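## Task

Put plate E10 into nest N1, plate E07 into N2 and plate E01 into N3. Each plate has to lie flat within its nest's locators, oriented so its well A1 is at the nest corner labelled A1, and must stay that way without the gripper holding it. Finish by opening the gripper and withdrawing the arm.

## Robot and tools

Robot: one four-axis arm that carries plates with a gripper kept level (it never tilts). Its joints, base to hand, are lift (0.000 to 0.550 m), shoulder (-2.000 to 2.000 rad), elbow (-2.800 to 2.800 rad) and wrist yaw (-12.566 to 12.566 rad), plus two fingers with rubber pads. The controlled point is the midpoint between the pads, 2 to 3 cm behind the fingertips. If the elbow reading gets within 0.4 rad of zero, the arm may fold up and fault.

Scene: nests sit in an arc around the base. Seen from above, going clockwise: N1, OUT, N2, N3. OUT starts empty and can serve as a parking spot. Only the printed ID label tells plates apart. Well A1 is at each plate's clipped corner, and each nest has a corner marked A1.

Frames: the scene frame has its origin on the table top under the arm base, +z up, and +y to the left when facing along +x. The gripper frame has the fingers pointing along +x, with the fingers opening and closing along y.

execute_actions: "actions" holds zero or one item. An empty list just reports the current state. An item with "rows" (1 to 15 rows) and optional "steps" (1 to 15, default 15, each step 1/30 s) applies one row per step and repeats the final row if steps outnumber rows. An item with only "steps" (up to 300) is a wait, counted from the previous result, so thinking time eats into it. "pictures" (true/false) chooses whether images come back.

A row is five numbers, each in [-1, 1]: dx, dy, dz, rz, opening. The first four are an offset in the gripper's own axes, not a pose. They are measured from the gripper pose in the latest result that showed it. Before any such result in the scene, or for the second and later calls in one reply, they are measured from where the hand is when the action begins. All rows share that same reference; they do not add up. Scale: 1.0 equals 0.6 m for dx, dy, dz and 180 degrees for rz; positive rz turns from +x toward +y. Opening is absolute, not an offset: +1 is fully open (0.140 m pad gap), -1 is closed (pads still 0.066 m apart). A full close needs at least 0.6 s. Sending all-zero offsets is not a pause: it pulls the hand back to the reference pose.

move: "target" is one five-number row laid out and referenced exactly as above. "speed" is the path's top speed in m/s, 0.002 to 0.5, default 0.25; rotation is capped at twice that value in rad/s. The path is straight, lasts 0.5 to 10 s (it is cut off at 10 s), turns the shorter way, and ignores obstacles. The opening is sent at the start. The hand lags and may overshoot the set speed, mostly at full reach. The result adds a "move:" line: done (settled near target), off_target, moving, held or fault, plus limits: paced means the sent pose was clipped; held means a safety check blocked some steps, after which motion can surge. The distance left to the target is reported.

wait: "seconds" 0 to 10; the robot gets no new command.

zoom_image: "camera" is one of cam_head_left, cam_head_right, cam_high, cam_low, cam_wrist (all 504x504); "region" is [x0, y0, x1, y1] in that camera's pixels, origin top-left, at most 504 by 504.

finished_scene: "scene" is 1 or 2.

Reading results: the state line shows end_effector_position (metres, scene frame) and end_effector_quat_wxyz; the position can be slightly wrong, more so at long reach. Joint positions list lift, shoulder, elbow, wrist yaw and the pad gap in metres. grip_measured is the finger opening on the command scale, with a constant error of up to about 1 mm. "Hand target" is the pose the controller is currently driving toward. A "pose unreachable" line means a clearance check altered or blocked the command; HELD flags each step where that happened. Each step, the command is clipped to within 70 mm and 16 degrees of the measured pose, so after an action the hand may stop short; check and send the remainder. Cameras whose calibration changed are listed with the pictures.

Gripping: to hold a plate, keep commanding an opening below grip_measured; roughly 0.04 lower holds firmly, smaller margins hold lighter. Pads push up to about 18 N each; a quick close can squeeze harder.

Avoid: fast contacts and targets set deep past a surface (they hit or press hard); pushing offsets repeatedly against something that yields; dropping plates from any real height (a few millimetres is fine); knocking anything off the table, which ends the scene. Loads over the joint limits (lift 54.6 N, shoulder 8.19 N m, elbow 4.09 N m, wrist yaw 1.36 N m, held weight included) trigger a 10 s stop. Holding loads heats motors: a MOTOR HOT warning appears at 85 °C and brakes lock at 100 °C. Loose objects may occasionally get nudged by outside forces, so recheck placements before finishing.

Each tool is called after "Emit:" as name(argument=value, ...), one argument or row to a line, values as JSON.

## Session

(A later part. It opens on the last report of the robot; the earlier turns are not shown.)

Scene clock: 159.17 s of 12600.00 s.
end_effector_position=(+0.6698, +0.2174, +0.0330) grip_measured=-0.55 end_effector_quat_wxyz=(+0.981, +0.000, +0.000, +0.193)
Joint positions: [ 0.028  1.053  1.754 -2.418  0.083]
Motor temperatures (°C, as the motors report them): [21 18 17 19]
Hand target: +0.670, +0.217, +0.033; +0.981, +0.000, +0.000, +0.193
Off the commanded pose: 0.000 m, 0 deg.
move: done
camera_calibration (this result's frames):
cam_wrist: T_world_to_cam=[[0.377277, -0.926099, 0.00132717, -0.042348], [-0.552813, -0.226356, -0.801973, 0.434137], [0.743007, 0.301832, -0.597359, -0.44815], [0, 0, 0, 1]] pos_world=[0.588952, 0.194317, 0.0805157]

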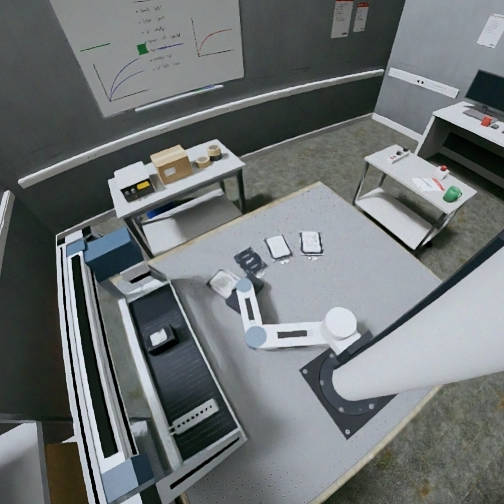

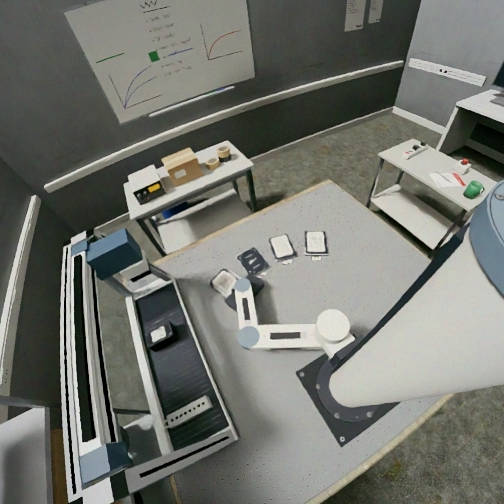

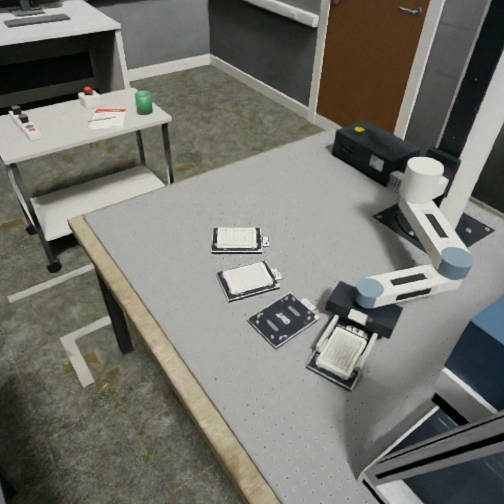

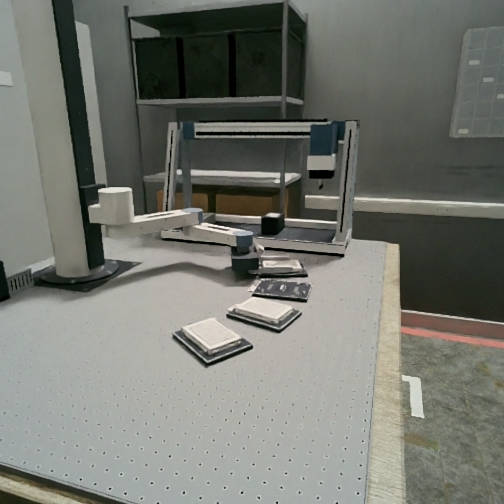

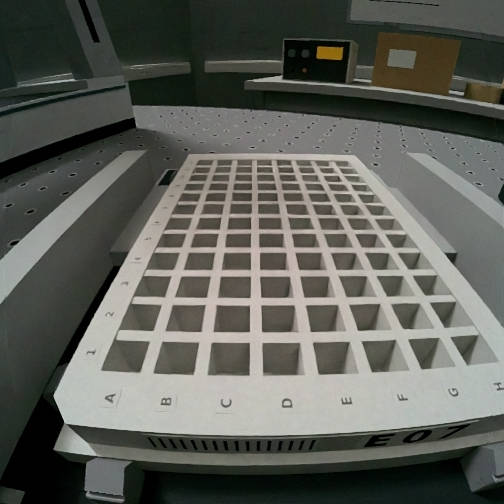

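Emit:
move(
  target=[0,0,0.06,0,-0.6],
  speed=0.1,
)

Emit:
move(
  target=[-0.043,-0.30,0,-0.102,-0.6],
)

Scene clock: 179.07 s of 12600.00 s.
end_effector_position=(+0.6698, +0.2174, +0.0691) grip_measured=-0.55 end_effector_quat_wxyz=(+0.981, +0.000, +0.000, +0.193)
Joint positions: [ 0.064  1.053  1.754 -2.418  0.083]
Motor temperatures (°C, as the motors report them): [21 18 17 19]
Hand target: +0.670, +0.217, +0.069; +0.981, +0.000, +0.000, +0.193
Off the commanded pose: 0.000 m, 0 deg.
After step 90, 16.17 s passed at rest.
move: done
camera_calibration (this result's frames):
cam_wrist: T_world_to_cam=[[0.377303, -0.926089, 0.00132717, -0.0424077], [-0.552807, -0.226372, -0.801973, 0.463032], [0.742998, 0.301853, -0.597359, -0.426631], [0, 0, 0, 1]] pos_world=[0.588954, 0.194324, 0.116543]

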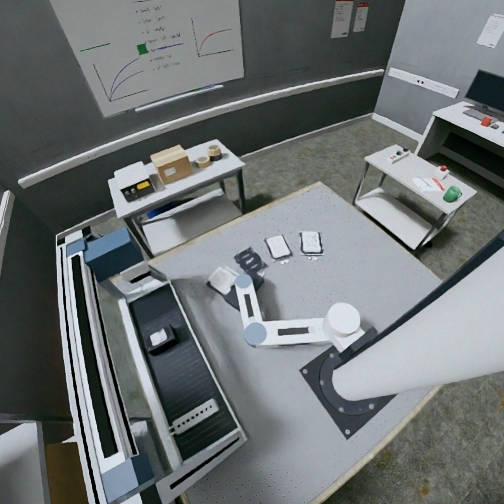

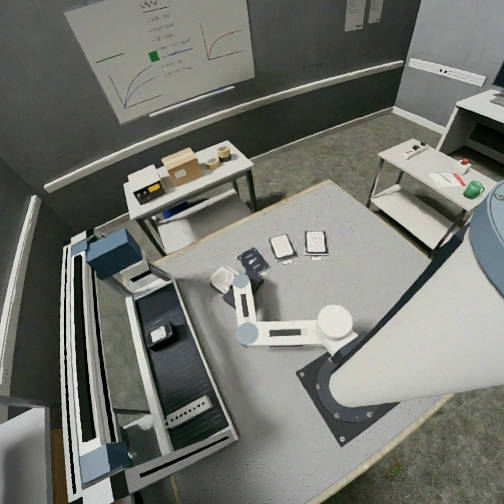

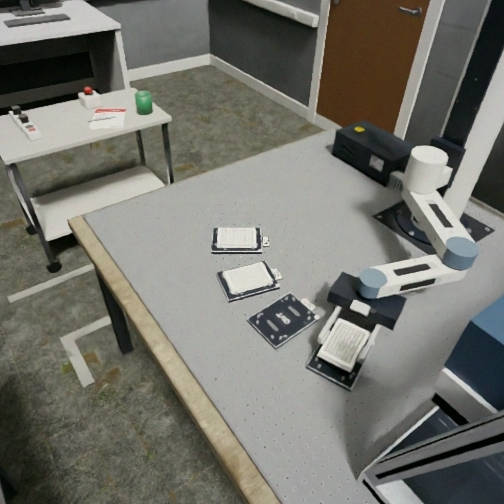

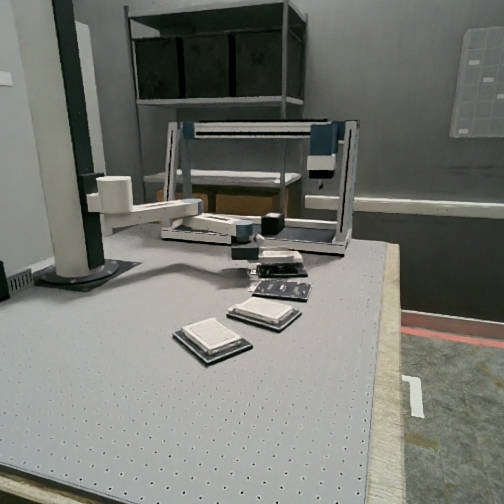

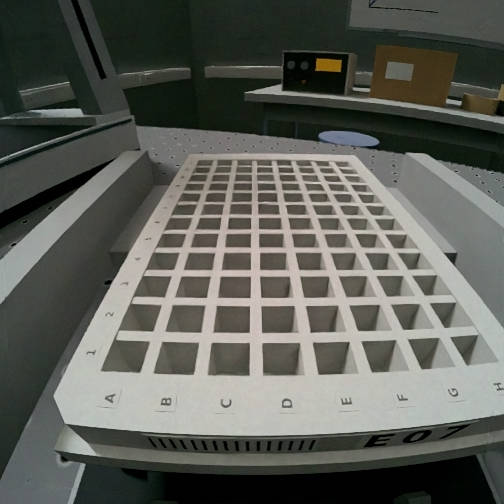

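Scene clock: 180.17 s of 12600.00 s.
end_effector_position=(+0.7140, +0.0409, +0.0691) grip_measured=-0.55 end_effector_quat_wxyz=(+0.999, +0.000, +0.000, +0.034)
Joint positions: [ 0.064  0.709  1.754 -2.395  0.083]
Motor temperatures (°C, as the motors report them): [21 18 17 19]
Hand target: +0.714, +0.041, +0.069; +0.999, +0.000, +0.000, +0.034
Off the commanded pose: 0.000 m, 0 deg.
move: done
camera_calibration (this result's frames):
cam_wrist: T_world_to_cam=[[0.0660248, -0.997817, 0.00132717, 0.00262033], [-0.595986, -0.0405026, -0.801973, 0.470727], [0.800276, 0.0521591, -0.597359, -0.436863], [0, 0, 0, 1]] pos_world=[0.629985, 0.0444667, 0.116543]

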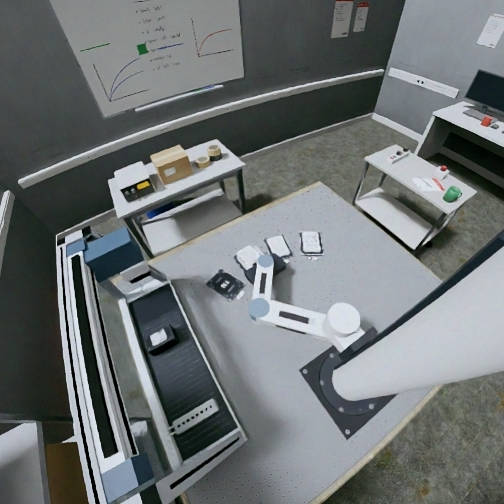

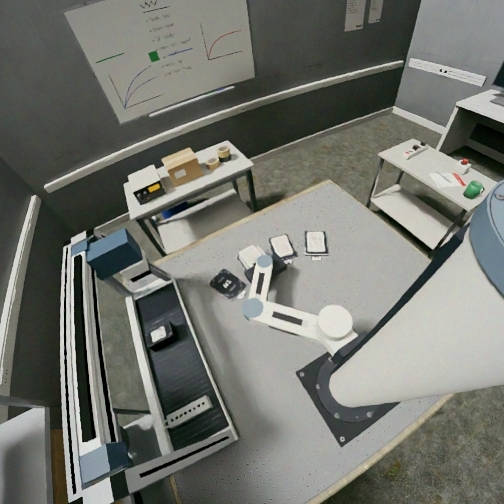

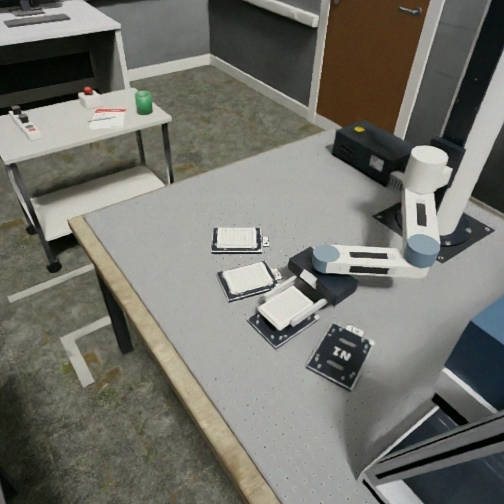

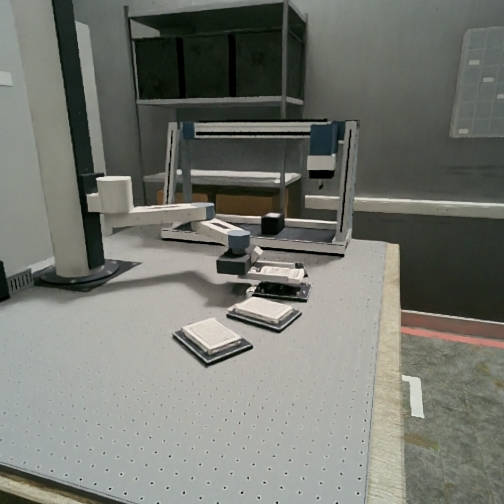

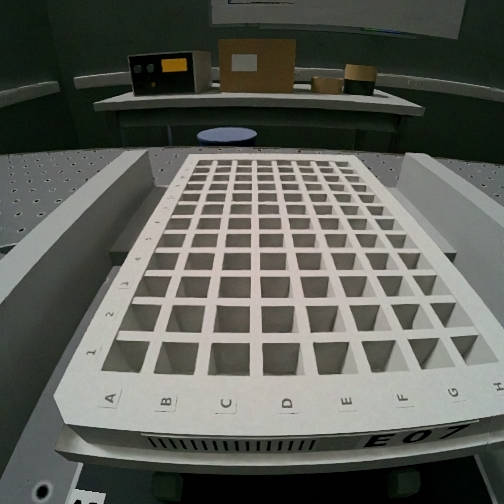

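Emit:
move(
  target=[0,0,-0.038,0,-0.6],
  speed=0.08,
)

Emit:
zoom_image(
  camera="cam_wrist",
  region=[0,380,504,504],
)

Emit:
zoom_image(
  camera="cam_high",
  region=[235,265,345,355],
)

Scene clock: 187.07 s of 12600.00 s.
end_effector_position=(+0.7140, +0.0409, +0.0462) grip_measured=-0.55 end_effector_quat_wxyz=(+0.999, +0.000, +0.000, +0.034)
Joint positions: [ 0.041  0.709  1.754 -2.395  0.083]
Motor temperatures (°C, as the motors report them): [21 18 17 19]
Hand target: +0.714, +0.041, +0.046; +0.999, +0.000, +0.000, +0.034
Off the commanded pose: 0.000 m, 0 deg.
After step 90, 3.20 s passed at rest.
move: done
camera_calibration (this result's frames):
cam_wrist: T_world_to_cam=[[0.0660756, -0.997814, 0.00132717, 0.00263974], [-0.595984, -0.040533, -0.801973, 0.4524], [0.800273, 0.0521999, -0.597359, -0.450516], [0, 0, 0, 1]] pos_world=[0.629984, 0.0444879, 0.0936892]

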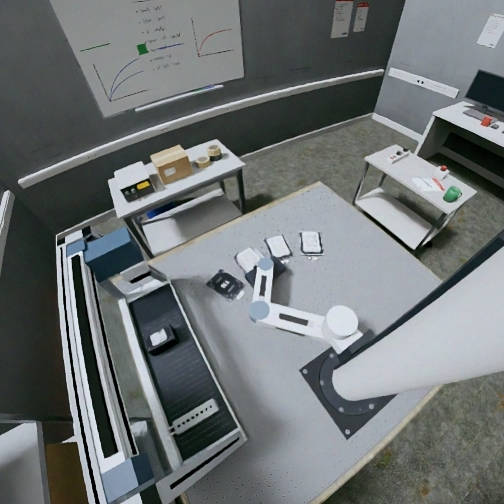

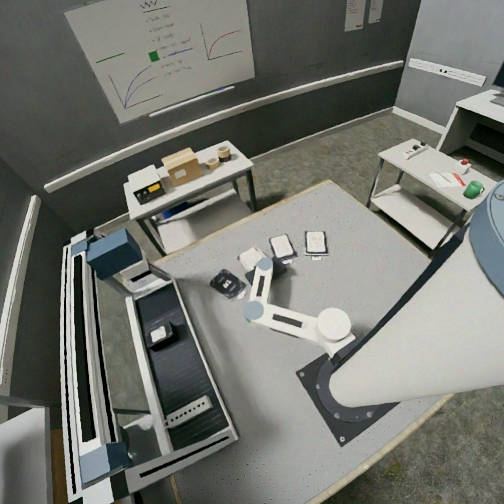

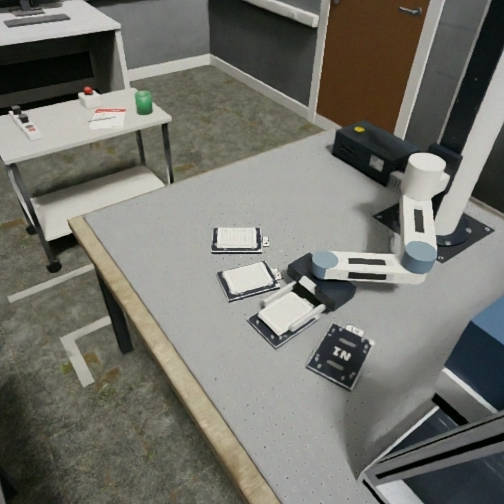

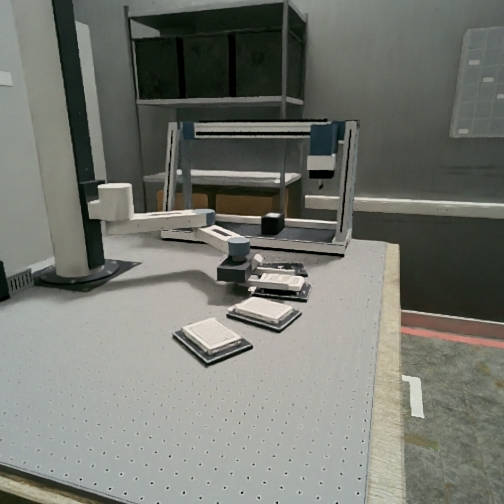

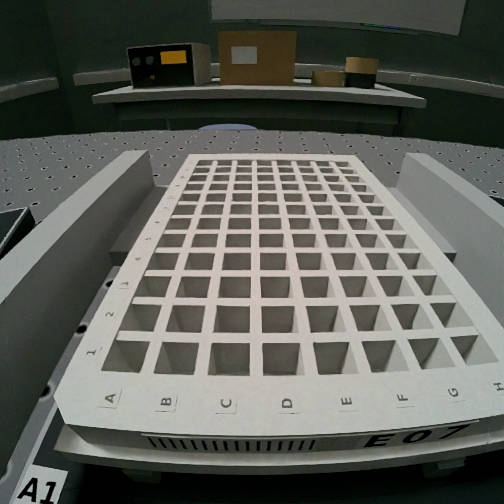

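Region (0, 380, 504, 504) of cam_wrist's 504x504 image, scaled by 1.000; it fills the top 124 rows of this view, and the rest is white.

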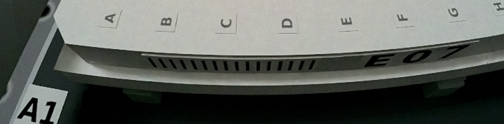

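Region (235, 265, 345, 355) of cam_high's 504x504 image, scaled by 4.582, with more detail than that image has; it fills the top 412 rows of this view, and the rest is white.

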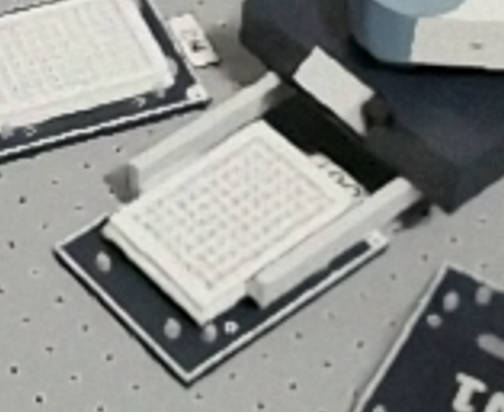

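Emit:
move(
  target=[0,0,-0.0215,0,-0.6],
  speed=0.015,
)

Scene clock: 200.73 s of 12600.00 s.
end_effector_position=(+0.7141, +0.0406, +0.0367) grip_measured=-0.55 end_effector_quat_wxyz=(+0.999, +0.000, +0.000, +0.033)
Joint positions: [ 0.032  0.709  1.754 -2.397  0.083]
Motor temperatures (°C, as the motors report them): [21 18 17 19]
Hand target: +0.714, +0.041, +0.036; +0.999, +0.000, +0.000, +0.033
Off the commanded pose: 0.003 m, 0 deg.
TORQUE FAULT: the external load on joint 1 (lift) reached its load limit, and the arm stopped for 10 seconds. The arm's remaining commands of this call were not run. The arm holds where it stopped, with its grip as last carried out, and accepts commands again: back off and push less far. The arm stops again, at the same cost, whenever a joint's load reaches its limit.
move: fault
camera_calibration (this result's frames):
cam_wrist: T_world_to_cam=[[0.0639474, -0.997952, 0.00132717, 0.0038821], [-0.596069, -0.0392618, -0.801973, 0.444819], [0.800383, 0.050493, -0.597359, -0.456231], [0, 0, 0, 1]] pos_world=[0.630054, 0.044375, 0.0841939]

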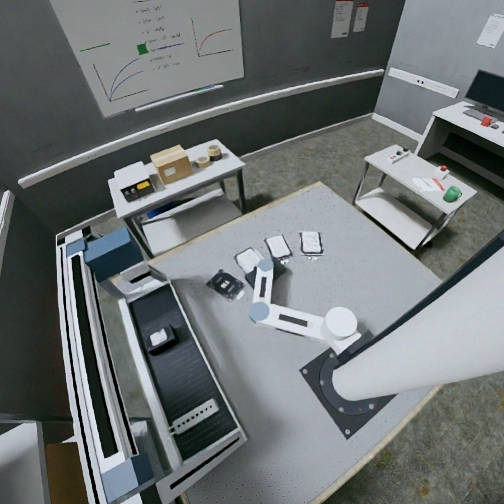

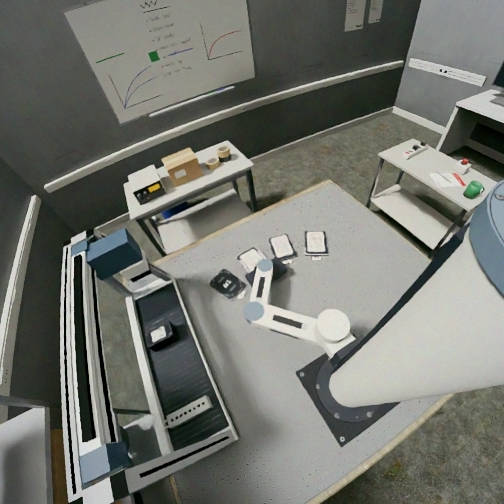

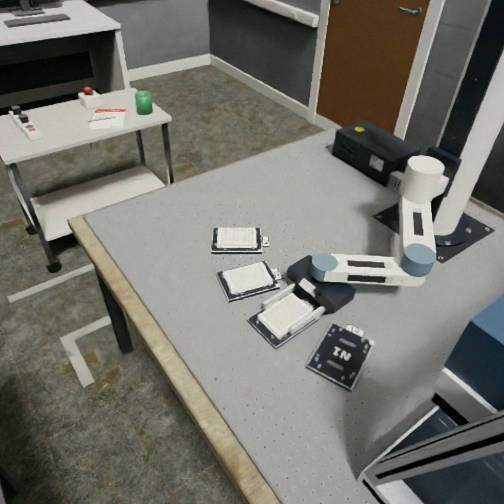

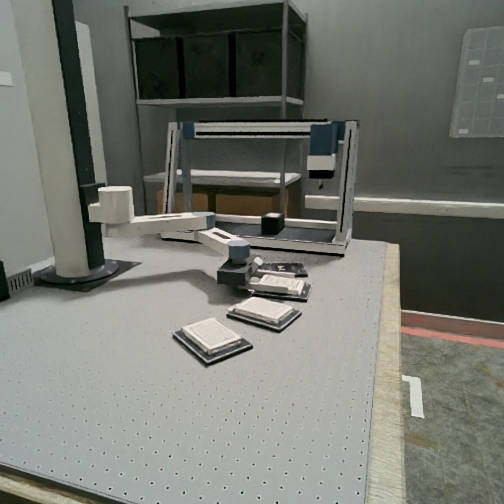

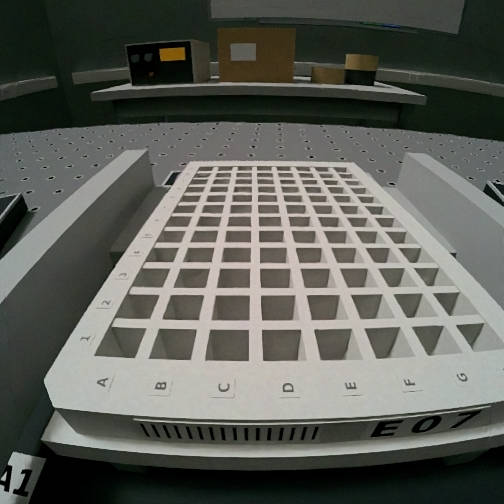

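Emit:
move(
  target=[0,0,0.025,0,-0.6],
  speed=0.05,
)

Emit:
zoom_image(
  camera="cam_high",
  region=[235,265,345,355],
)

Emit:
zoom_image(
  camera="cam_low",
  region=[215,250,325,310],
)

Scene clock: 213.07 s of 12600.00 s.
end_effector_position=(+0.7141, +0.0406, +0.0517) grip_measured=-0.55 end_effector_quat_wxyz=(+0.999, +0.000, +0.000, +0.033)
Joint positions: [ 0.047  0.708  1.754 -2.397  0.083]
Motor temperatures (°C, as the motors report them): [20 18 17 19]
Hand target: +0.714, +0.041, +0.052; +0.999, +0.000, +0.000, +0.033
Off the commanded pose: 0.000 m, 0 deg.
After step 90, 8.63 s passed at rest.
move: done
camera_calibration (this result's frames):
cam_wrist: T_world_to_cam=[[0.063698, -0.997968, 0.00132717, 0.00401178], [-0.596079, -0.0391129, -0.801973, 0.456877], [0.800395, 0.050293, -0.597359, -0.447262], [0, 0, 0, 1]] pos_world=[0.630066, 0.0443675, 0.0992217]

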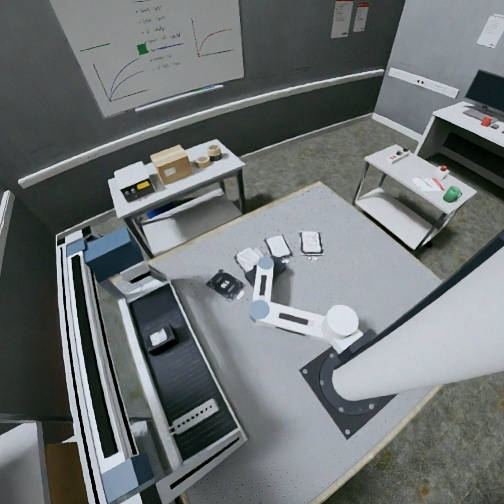

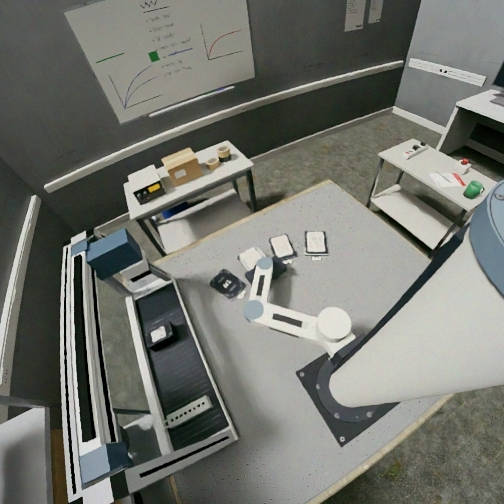

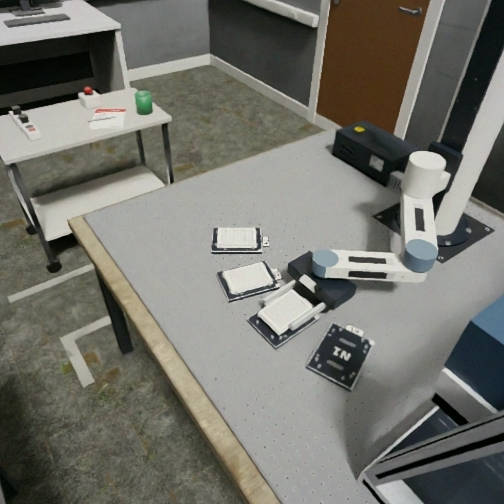

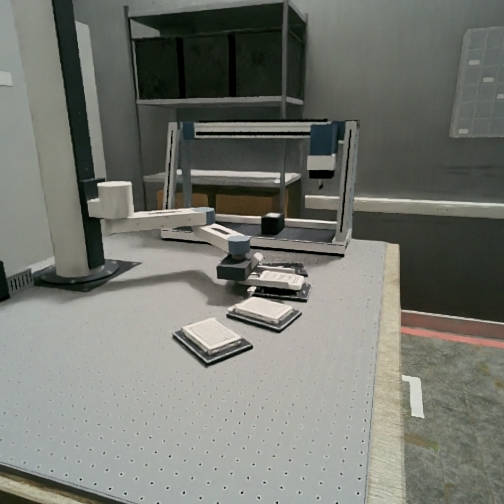

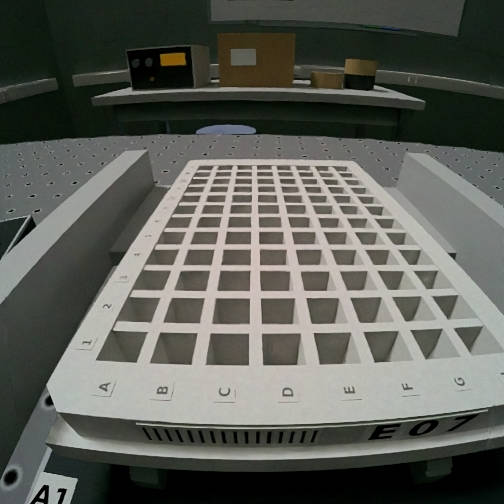

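Region (235, 265, 345, 355) of cam_high's 504x504 image, scaled by 4.582, with more detail than that image has; it fills the top 412 rows of this view, and the rest is white.

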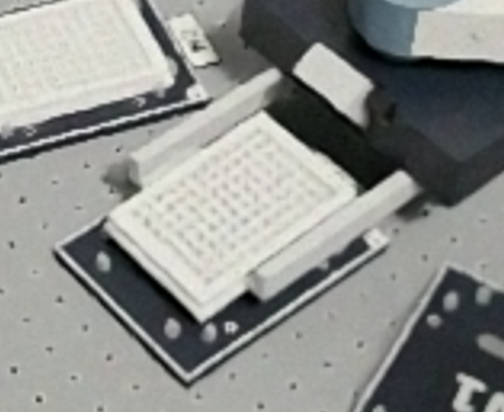

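Region (215, 250, 325, 310) of cam_low's 504x504 image, scaled by 4.582, with more detail than that image has; it fills the top 275 rows of this view, and the rest is white.

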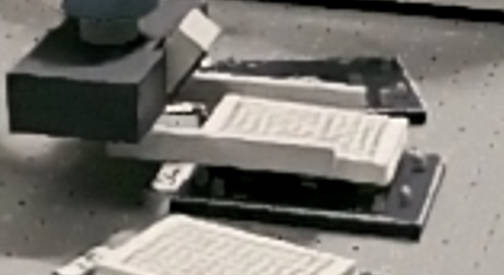

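Emit:
move(
  target=[0.004,0,0,0,-0.6],
  speed=0.03,
)

Emit:
move(
  target=[0,0,-0.018,0,-0.6],
  speed=0.015,
)

Scene clock: 226.70 s of 12600.00 s.
end_effector_position=(+0.7165, +0.0408, +0.0517) grip_measured=-0.55 end_effector_quat_wxyz=(+0.999, +0.000, +0.000, +0.033)
Joint positions: [ 0.047  0.702  1.769 -2.405  0.083]
Motor temperatures (°C, as the motors report them): [21 18 17 19]
Hand target: +0.716, +0.041, +0.052; +0.999, +0.000, +0.000, +0.033
Off the commanded pose: 0.000 m, 0 deg.
After step 90, 9.93 s passed at rest.
move: done
camera_calibration (this result's frames):
cam_wrist: T_world_to_cam=[[0.0640374, -0.997947, 0.00132717, 0.00385855], [-0.596065, -0.0393156, -0.801973, 0.458297], [0.800378, 0.0505652, -0.597359, -0.449171], [0, 0, 0, 1]] pos_world=[0.632435, 0.0445812, 0.0992205]

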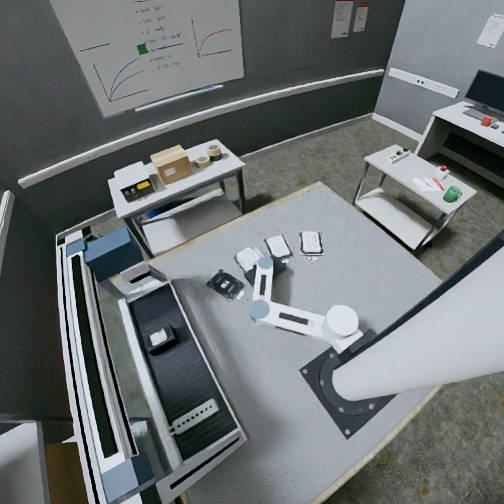

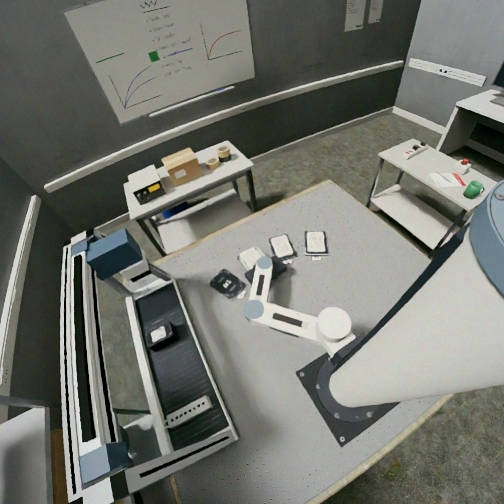

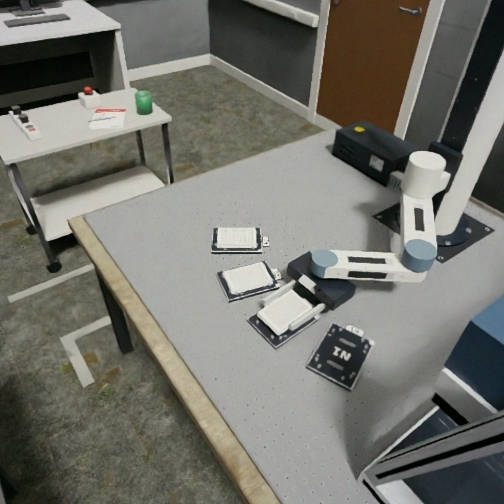

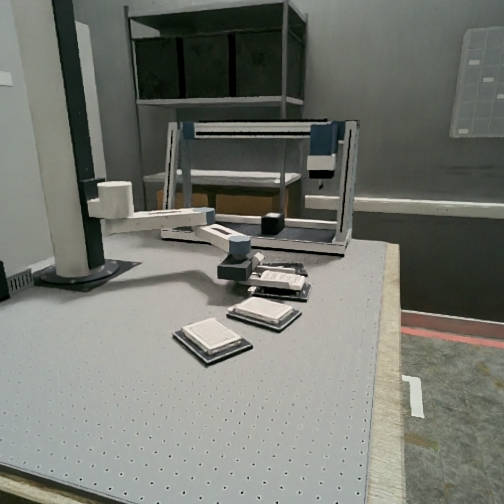

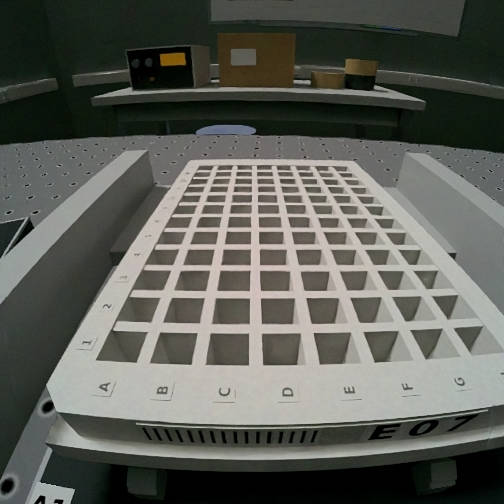

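Scene clock: 227.63 s of 12600.00 s.
end_effector_position=(+0.7164, +0.0407, +0.0409) grip_measured=-0.55 end_effector_quat_wxyz=(+0.999, +0.000, +0.000, +0.033)
Joint positions: [ 0.036  0.702  1.768 -2.406  0.083]
Motor temperatures (°C, as the motors report them): [21 18 17 19]
Hand target: +0.716, +0.041, +0.041; +0.999, +0.000, +0.000, +0.033
Off the commanded pose: 0.000 m, 0 deg.
move: done
camera_calibration (this result's frames):
cam_wrist: T_world_to_cam=[[0.0636442, -0.997972, 0.00132717, 0.00406673], [-0.596081, -0.0390807, -0.801973, 0.449584], [0.800398, 0.0502498, -0.597359, -0.455638], [0, 0, 0, 1]] pos_world=[0.632421, 0.0445243, 0.0883694]

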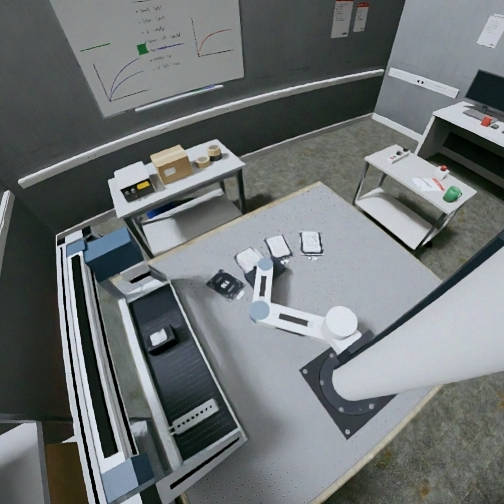

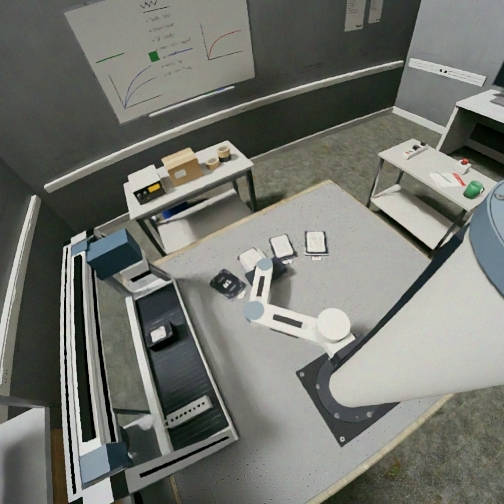

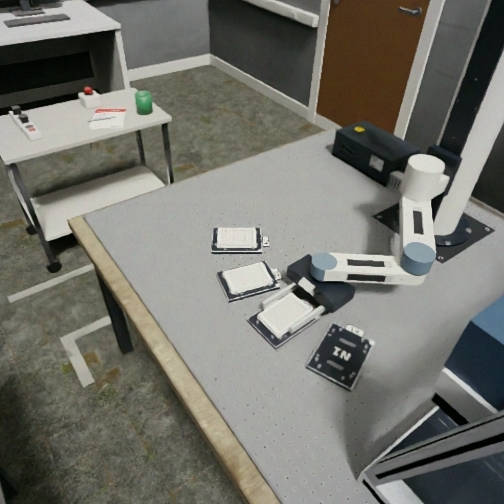

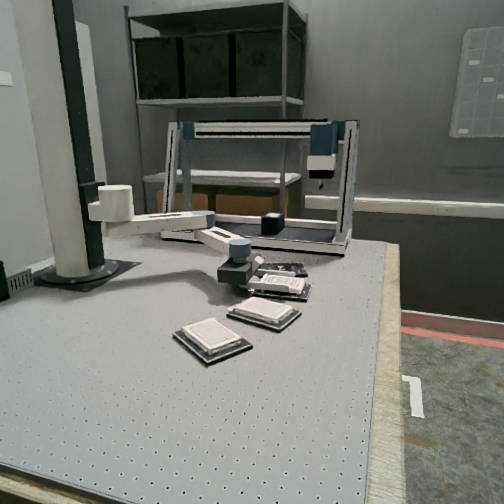

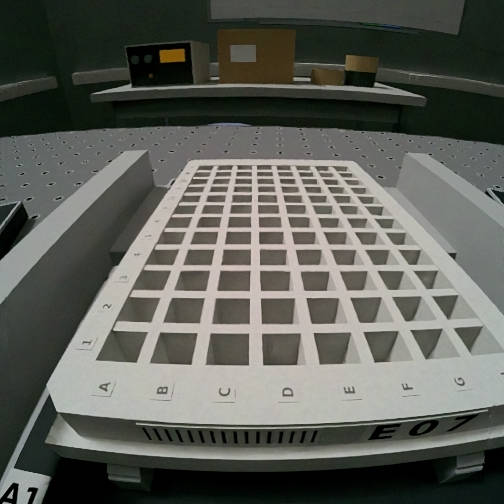

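Emit:
move(
  target=[0.002,0,-0.004,0,-0.6],
  speed=0.01,
)

Emit:
zoom_image(
  camera="cam_high",
  region=[235,265,345,355],
)

Scene clock: 237.83 s of 12600.00 s.
end_effector_position=(+0.7175, +0.0407, +0.0386) grip_measured=-0.55 end_effector_quat_wxyz=(+0.999, +0.000, +0.000, +0.032)
Joint positions: [ 0.034  0.699  1.775 -2.409  0.083]
Motor temperatures (°C, as the motors report them): [21 18 17 19]
Hand target: +0.718, +0.041, +0.038; +0.999, +0.000, +0.000, +0.033
Off the commanded pose: 0.000 m, 0 deg.
After step 90, 6.50 s passed at rest.
move: done
camera_calibration (this result's frames):
cam_wrist: T_world_to_cam=[[0.0632568, -0.997996, 0.00132717, 0.00424608], [-0.596096, -0.0388493, -0.801973, 0.448391], [0.800417, 0.0499391, -0.597359, -0.457802], [0, 0, 0, 1]] pos_world=[0.633448, 0.0445195, 0.0861201]

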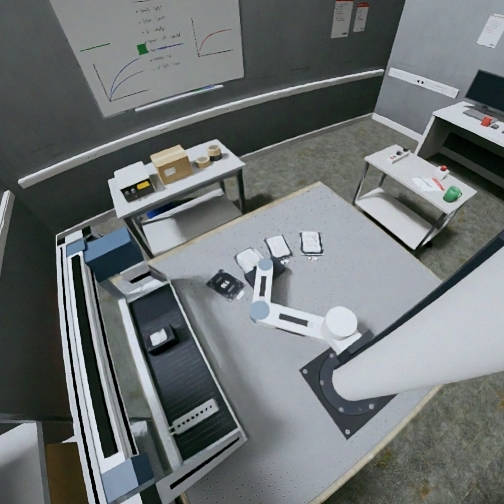

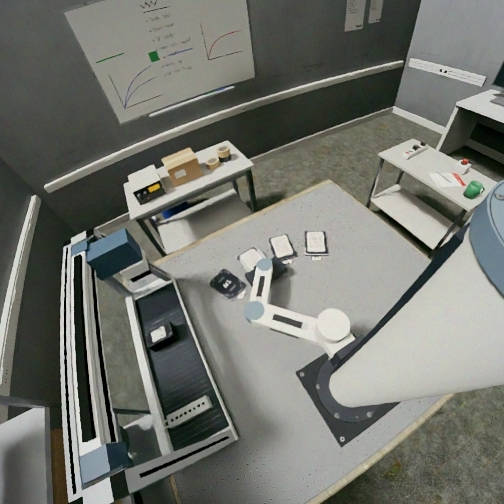

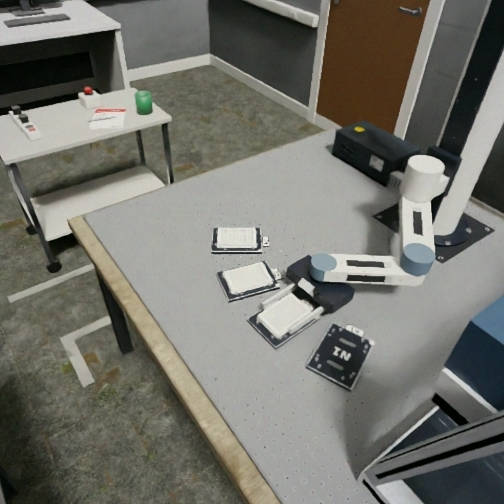

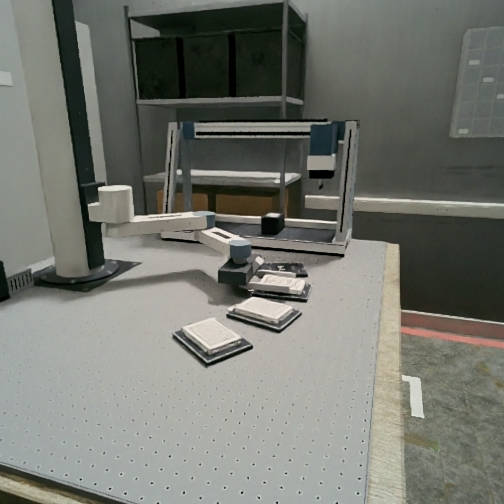

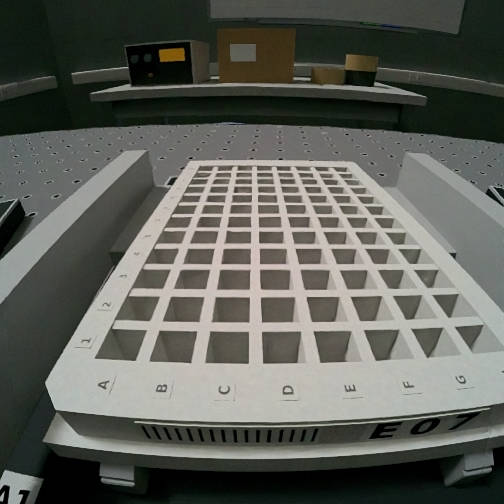

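Region (235, 265, 345, 355) of cam_high's 504x504 image, scaled by 4.582, with more detail than that image has; it fills the top 412 rows of this view, and the rest is white.

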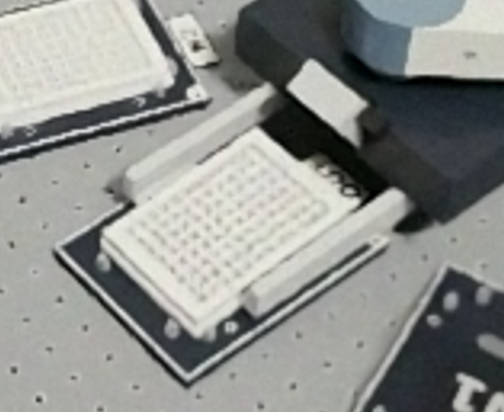

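Emit:
move(
  target=[0,0,-0.004,0,-0.6],
  speed=0.005,
)

Scene clock: 243.17 s of 12600.00 s.
end_effector_position=(+0.7173, +0.0407, +0.0370) grip_measured=-0.55 end_effector_quat_wxyz=(+0.999, +0.000, +0.000, +0.032)
Joint positions: [ 0.032  0.7    1.774 -2.409  0.083]
Motor temperatures (°C, as the motors report them): [21 18 17 19]
Hand target: +0.717, +0.041, +0.036; +0.999, +0.000, +0.000, +0.032
Off the commanded pose: 0.001 m, 0 deg.
After step 90, 1.63 s passed at rest.
move: done
camera_calibration (this result's frames):
cam_wrist: T_world_to_cam=[[0.0630519, -0.998009, 0.00132717, 0.00435838], [-0.596104, -0.038727, -0.801973, 0.447003], [0.800428, 0.0497748, -0.597359, -0.458664], [0, 0, 0, 1]] pos_world=[0.633313, 0.0444907, 0.0844917]

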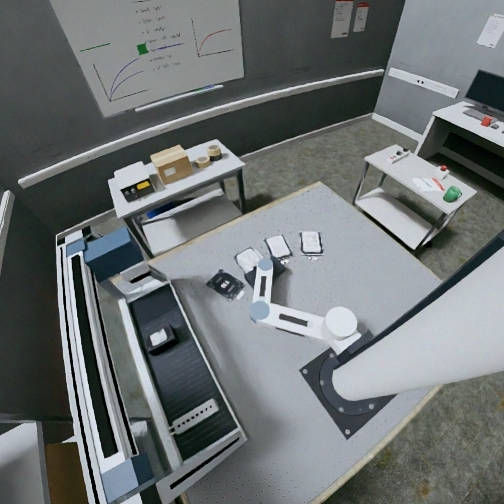

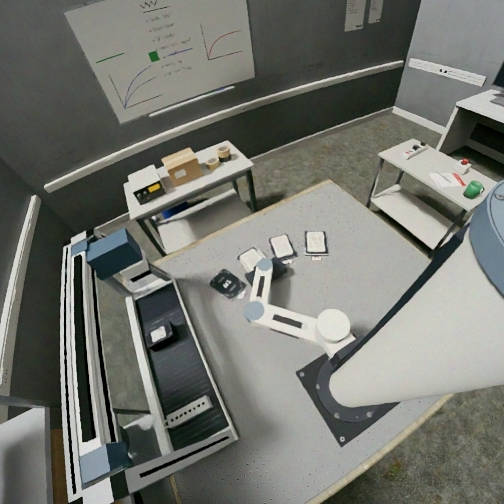

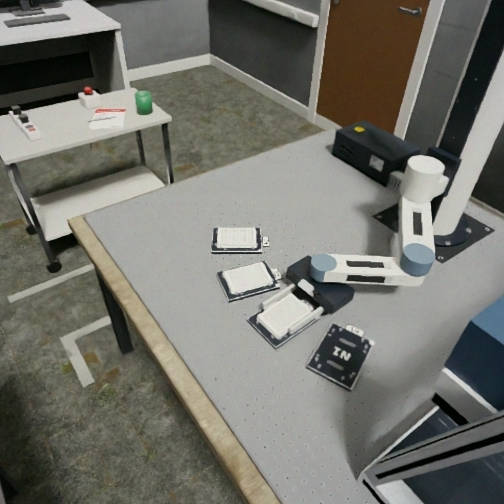

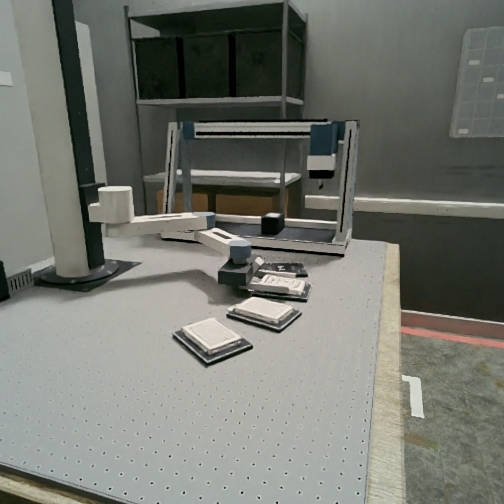

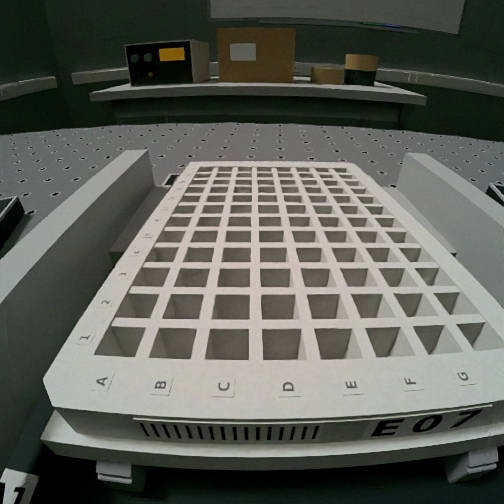

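Emit:
move(
  target=[0.0035,0,0.002,0,-0.6],
  speed=0.008,
)

Emit:
zoom_image(
  camera="cam_wrist",
  region=[20,380,272,504],
)

Emit:
zoom_image(
  camera="cam_low",
  region=[235,265,320,305],
)

Scene clock: 252.80 s of 12600.00 s.
end_effector_position=(+0.7194, +0.0409, +0.0382) grip_measured=-0.55 end_effector_quat_wxyz=(+0.999, +0.000, +0.000, +0.032)
Joint positions: [ 0.033  0.694  1.787 -2.416  0.083]
Motor temperatures (°C, as the motors report them): [20 18 17 19]
Hand target: +0.719, +0.041, +0.038; +0.999, +0.000, +0.000, +0.032
Off the commanded pose: 0.000 m, 0 deg.
After step 90, 5.93 s passed at rest.
move: done
camera_calibration (this result's frames):
cam_wrist: T_world_to_cam=[[0.0633655, -0.99799, 0.00132717, 0.00424798], [-0.596092, -0.0389143, -0.801973, 0.449225], [0.800412, 0.0500263, -0.597359, -0.459663], [0, 0, 0, 1]] pos_world=[0.635429, 0.0447159, 0.0856766]

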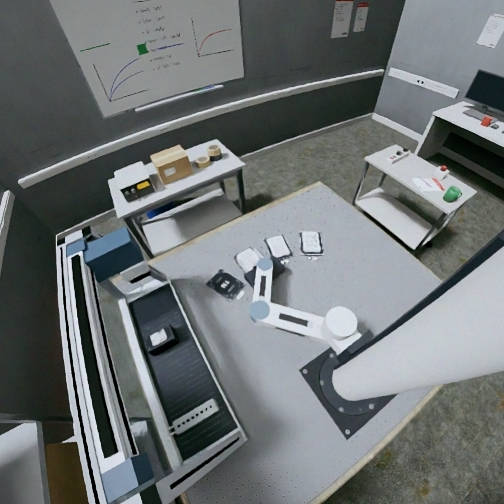

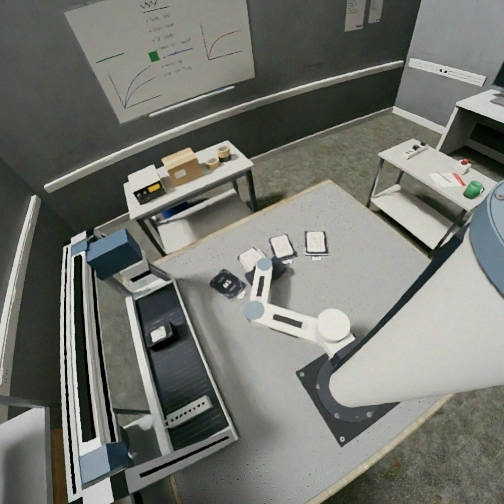

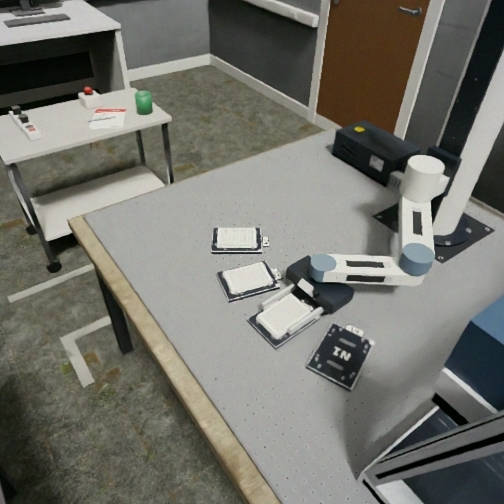

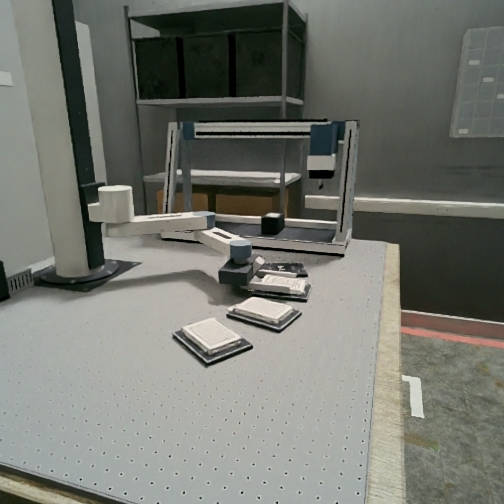

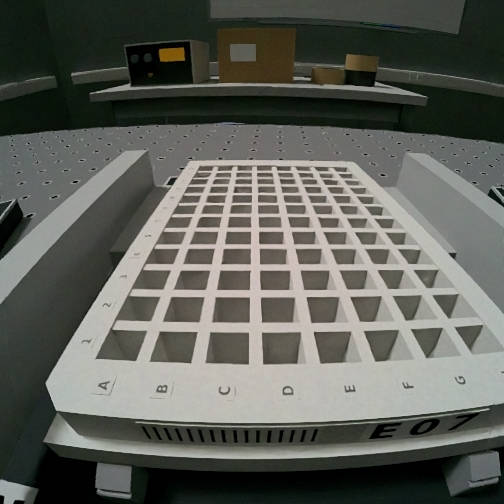

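Region (20, 380, 272, 504) of cam_wrist's 504x504 image, scaled by 2.000, with more detail than that image has; it fills the top 248 rows of this view, and the rest is white.

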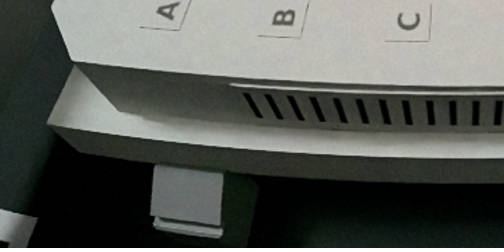

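Region (235, 265, 320, 305) of cam_low's 504x504 image, scaled by 5.929, with more detail than that image has; it fills the top 237 rows of this view, and the rest is white.

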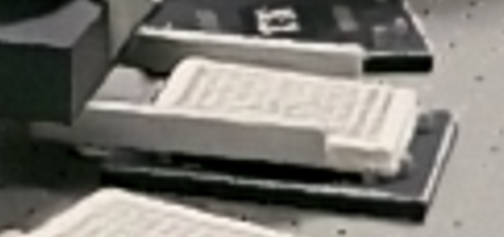

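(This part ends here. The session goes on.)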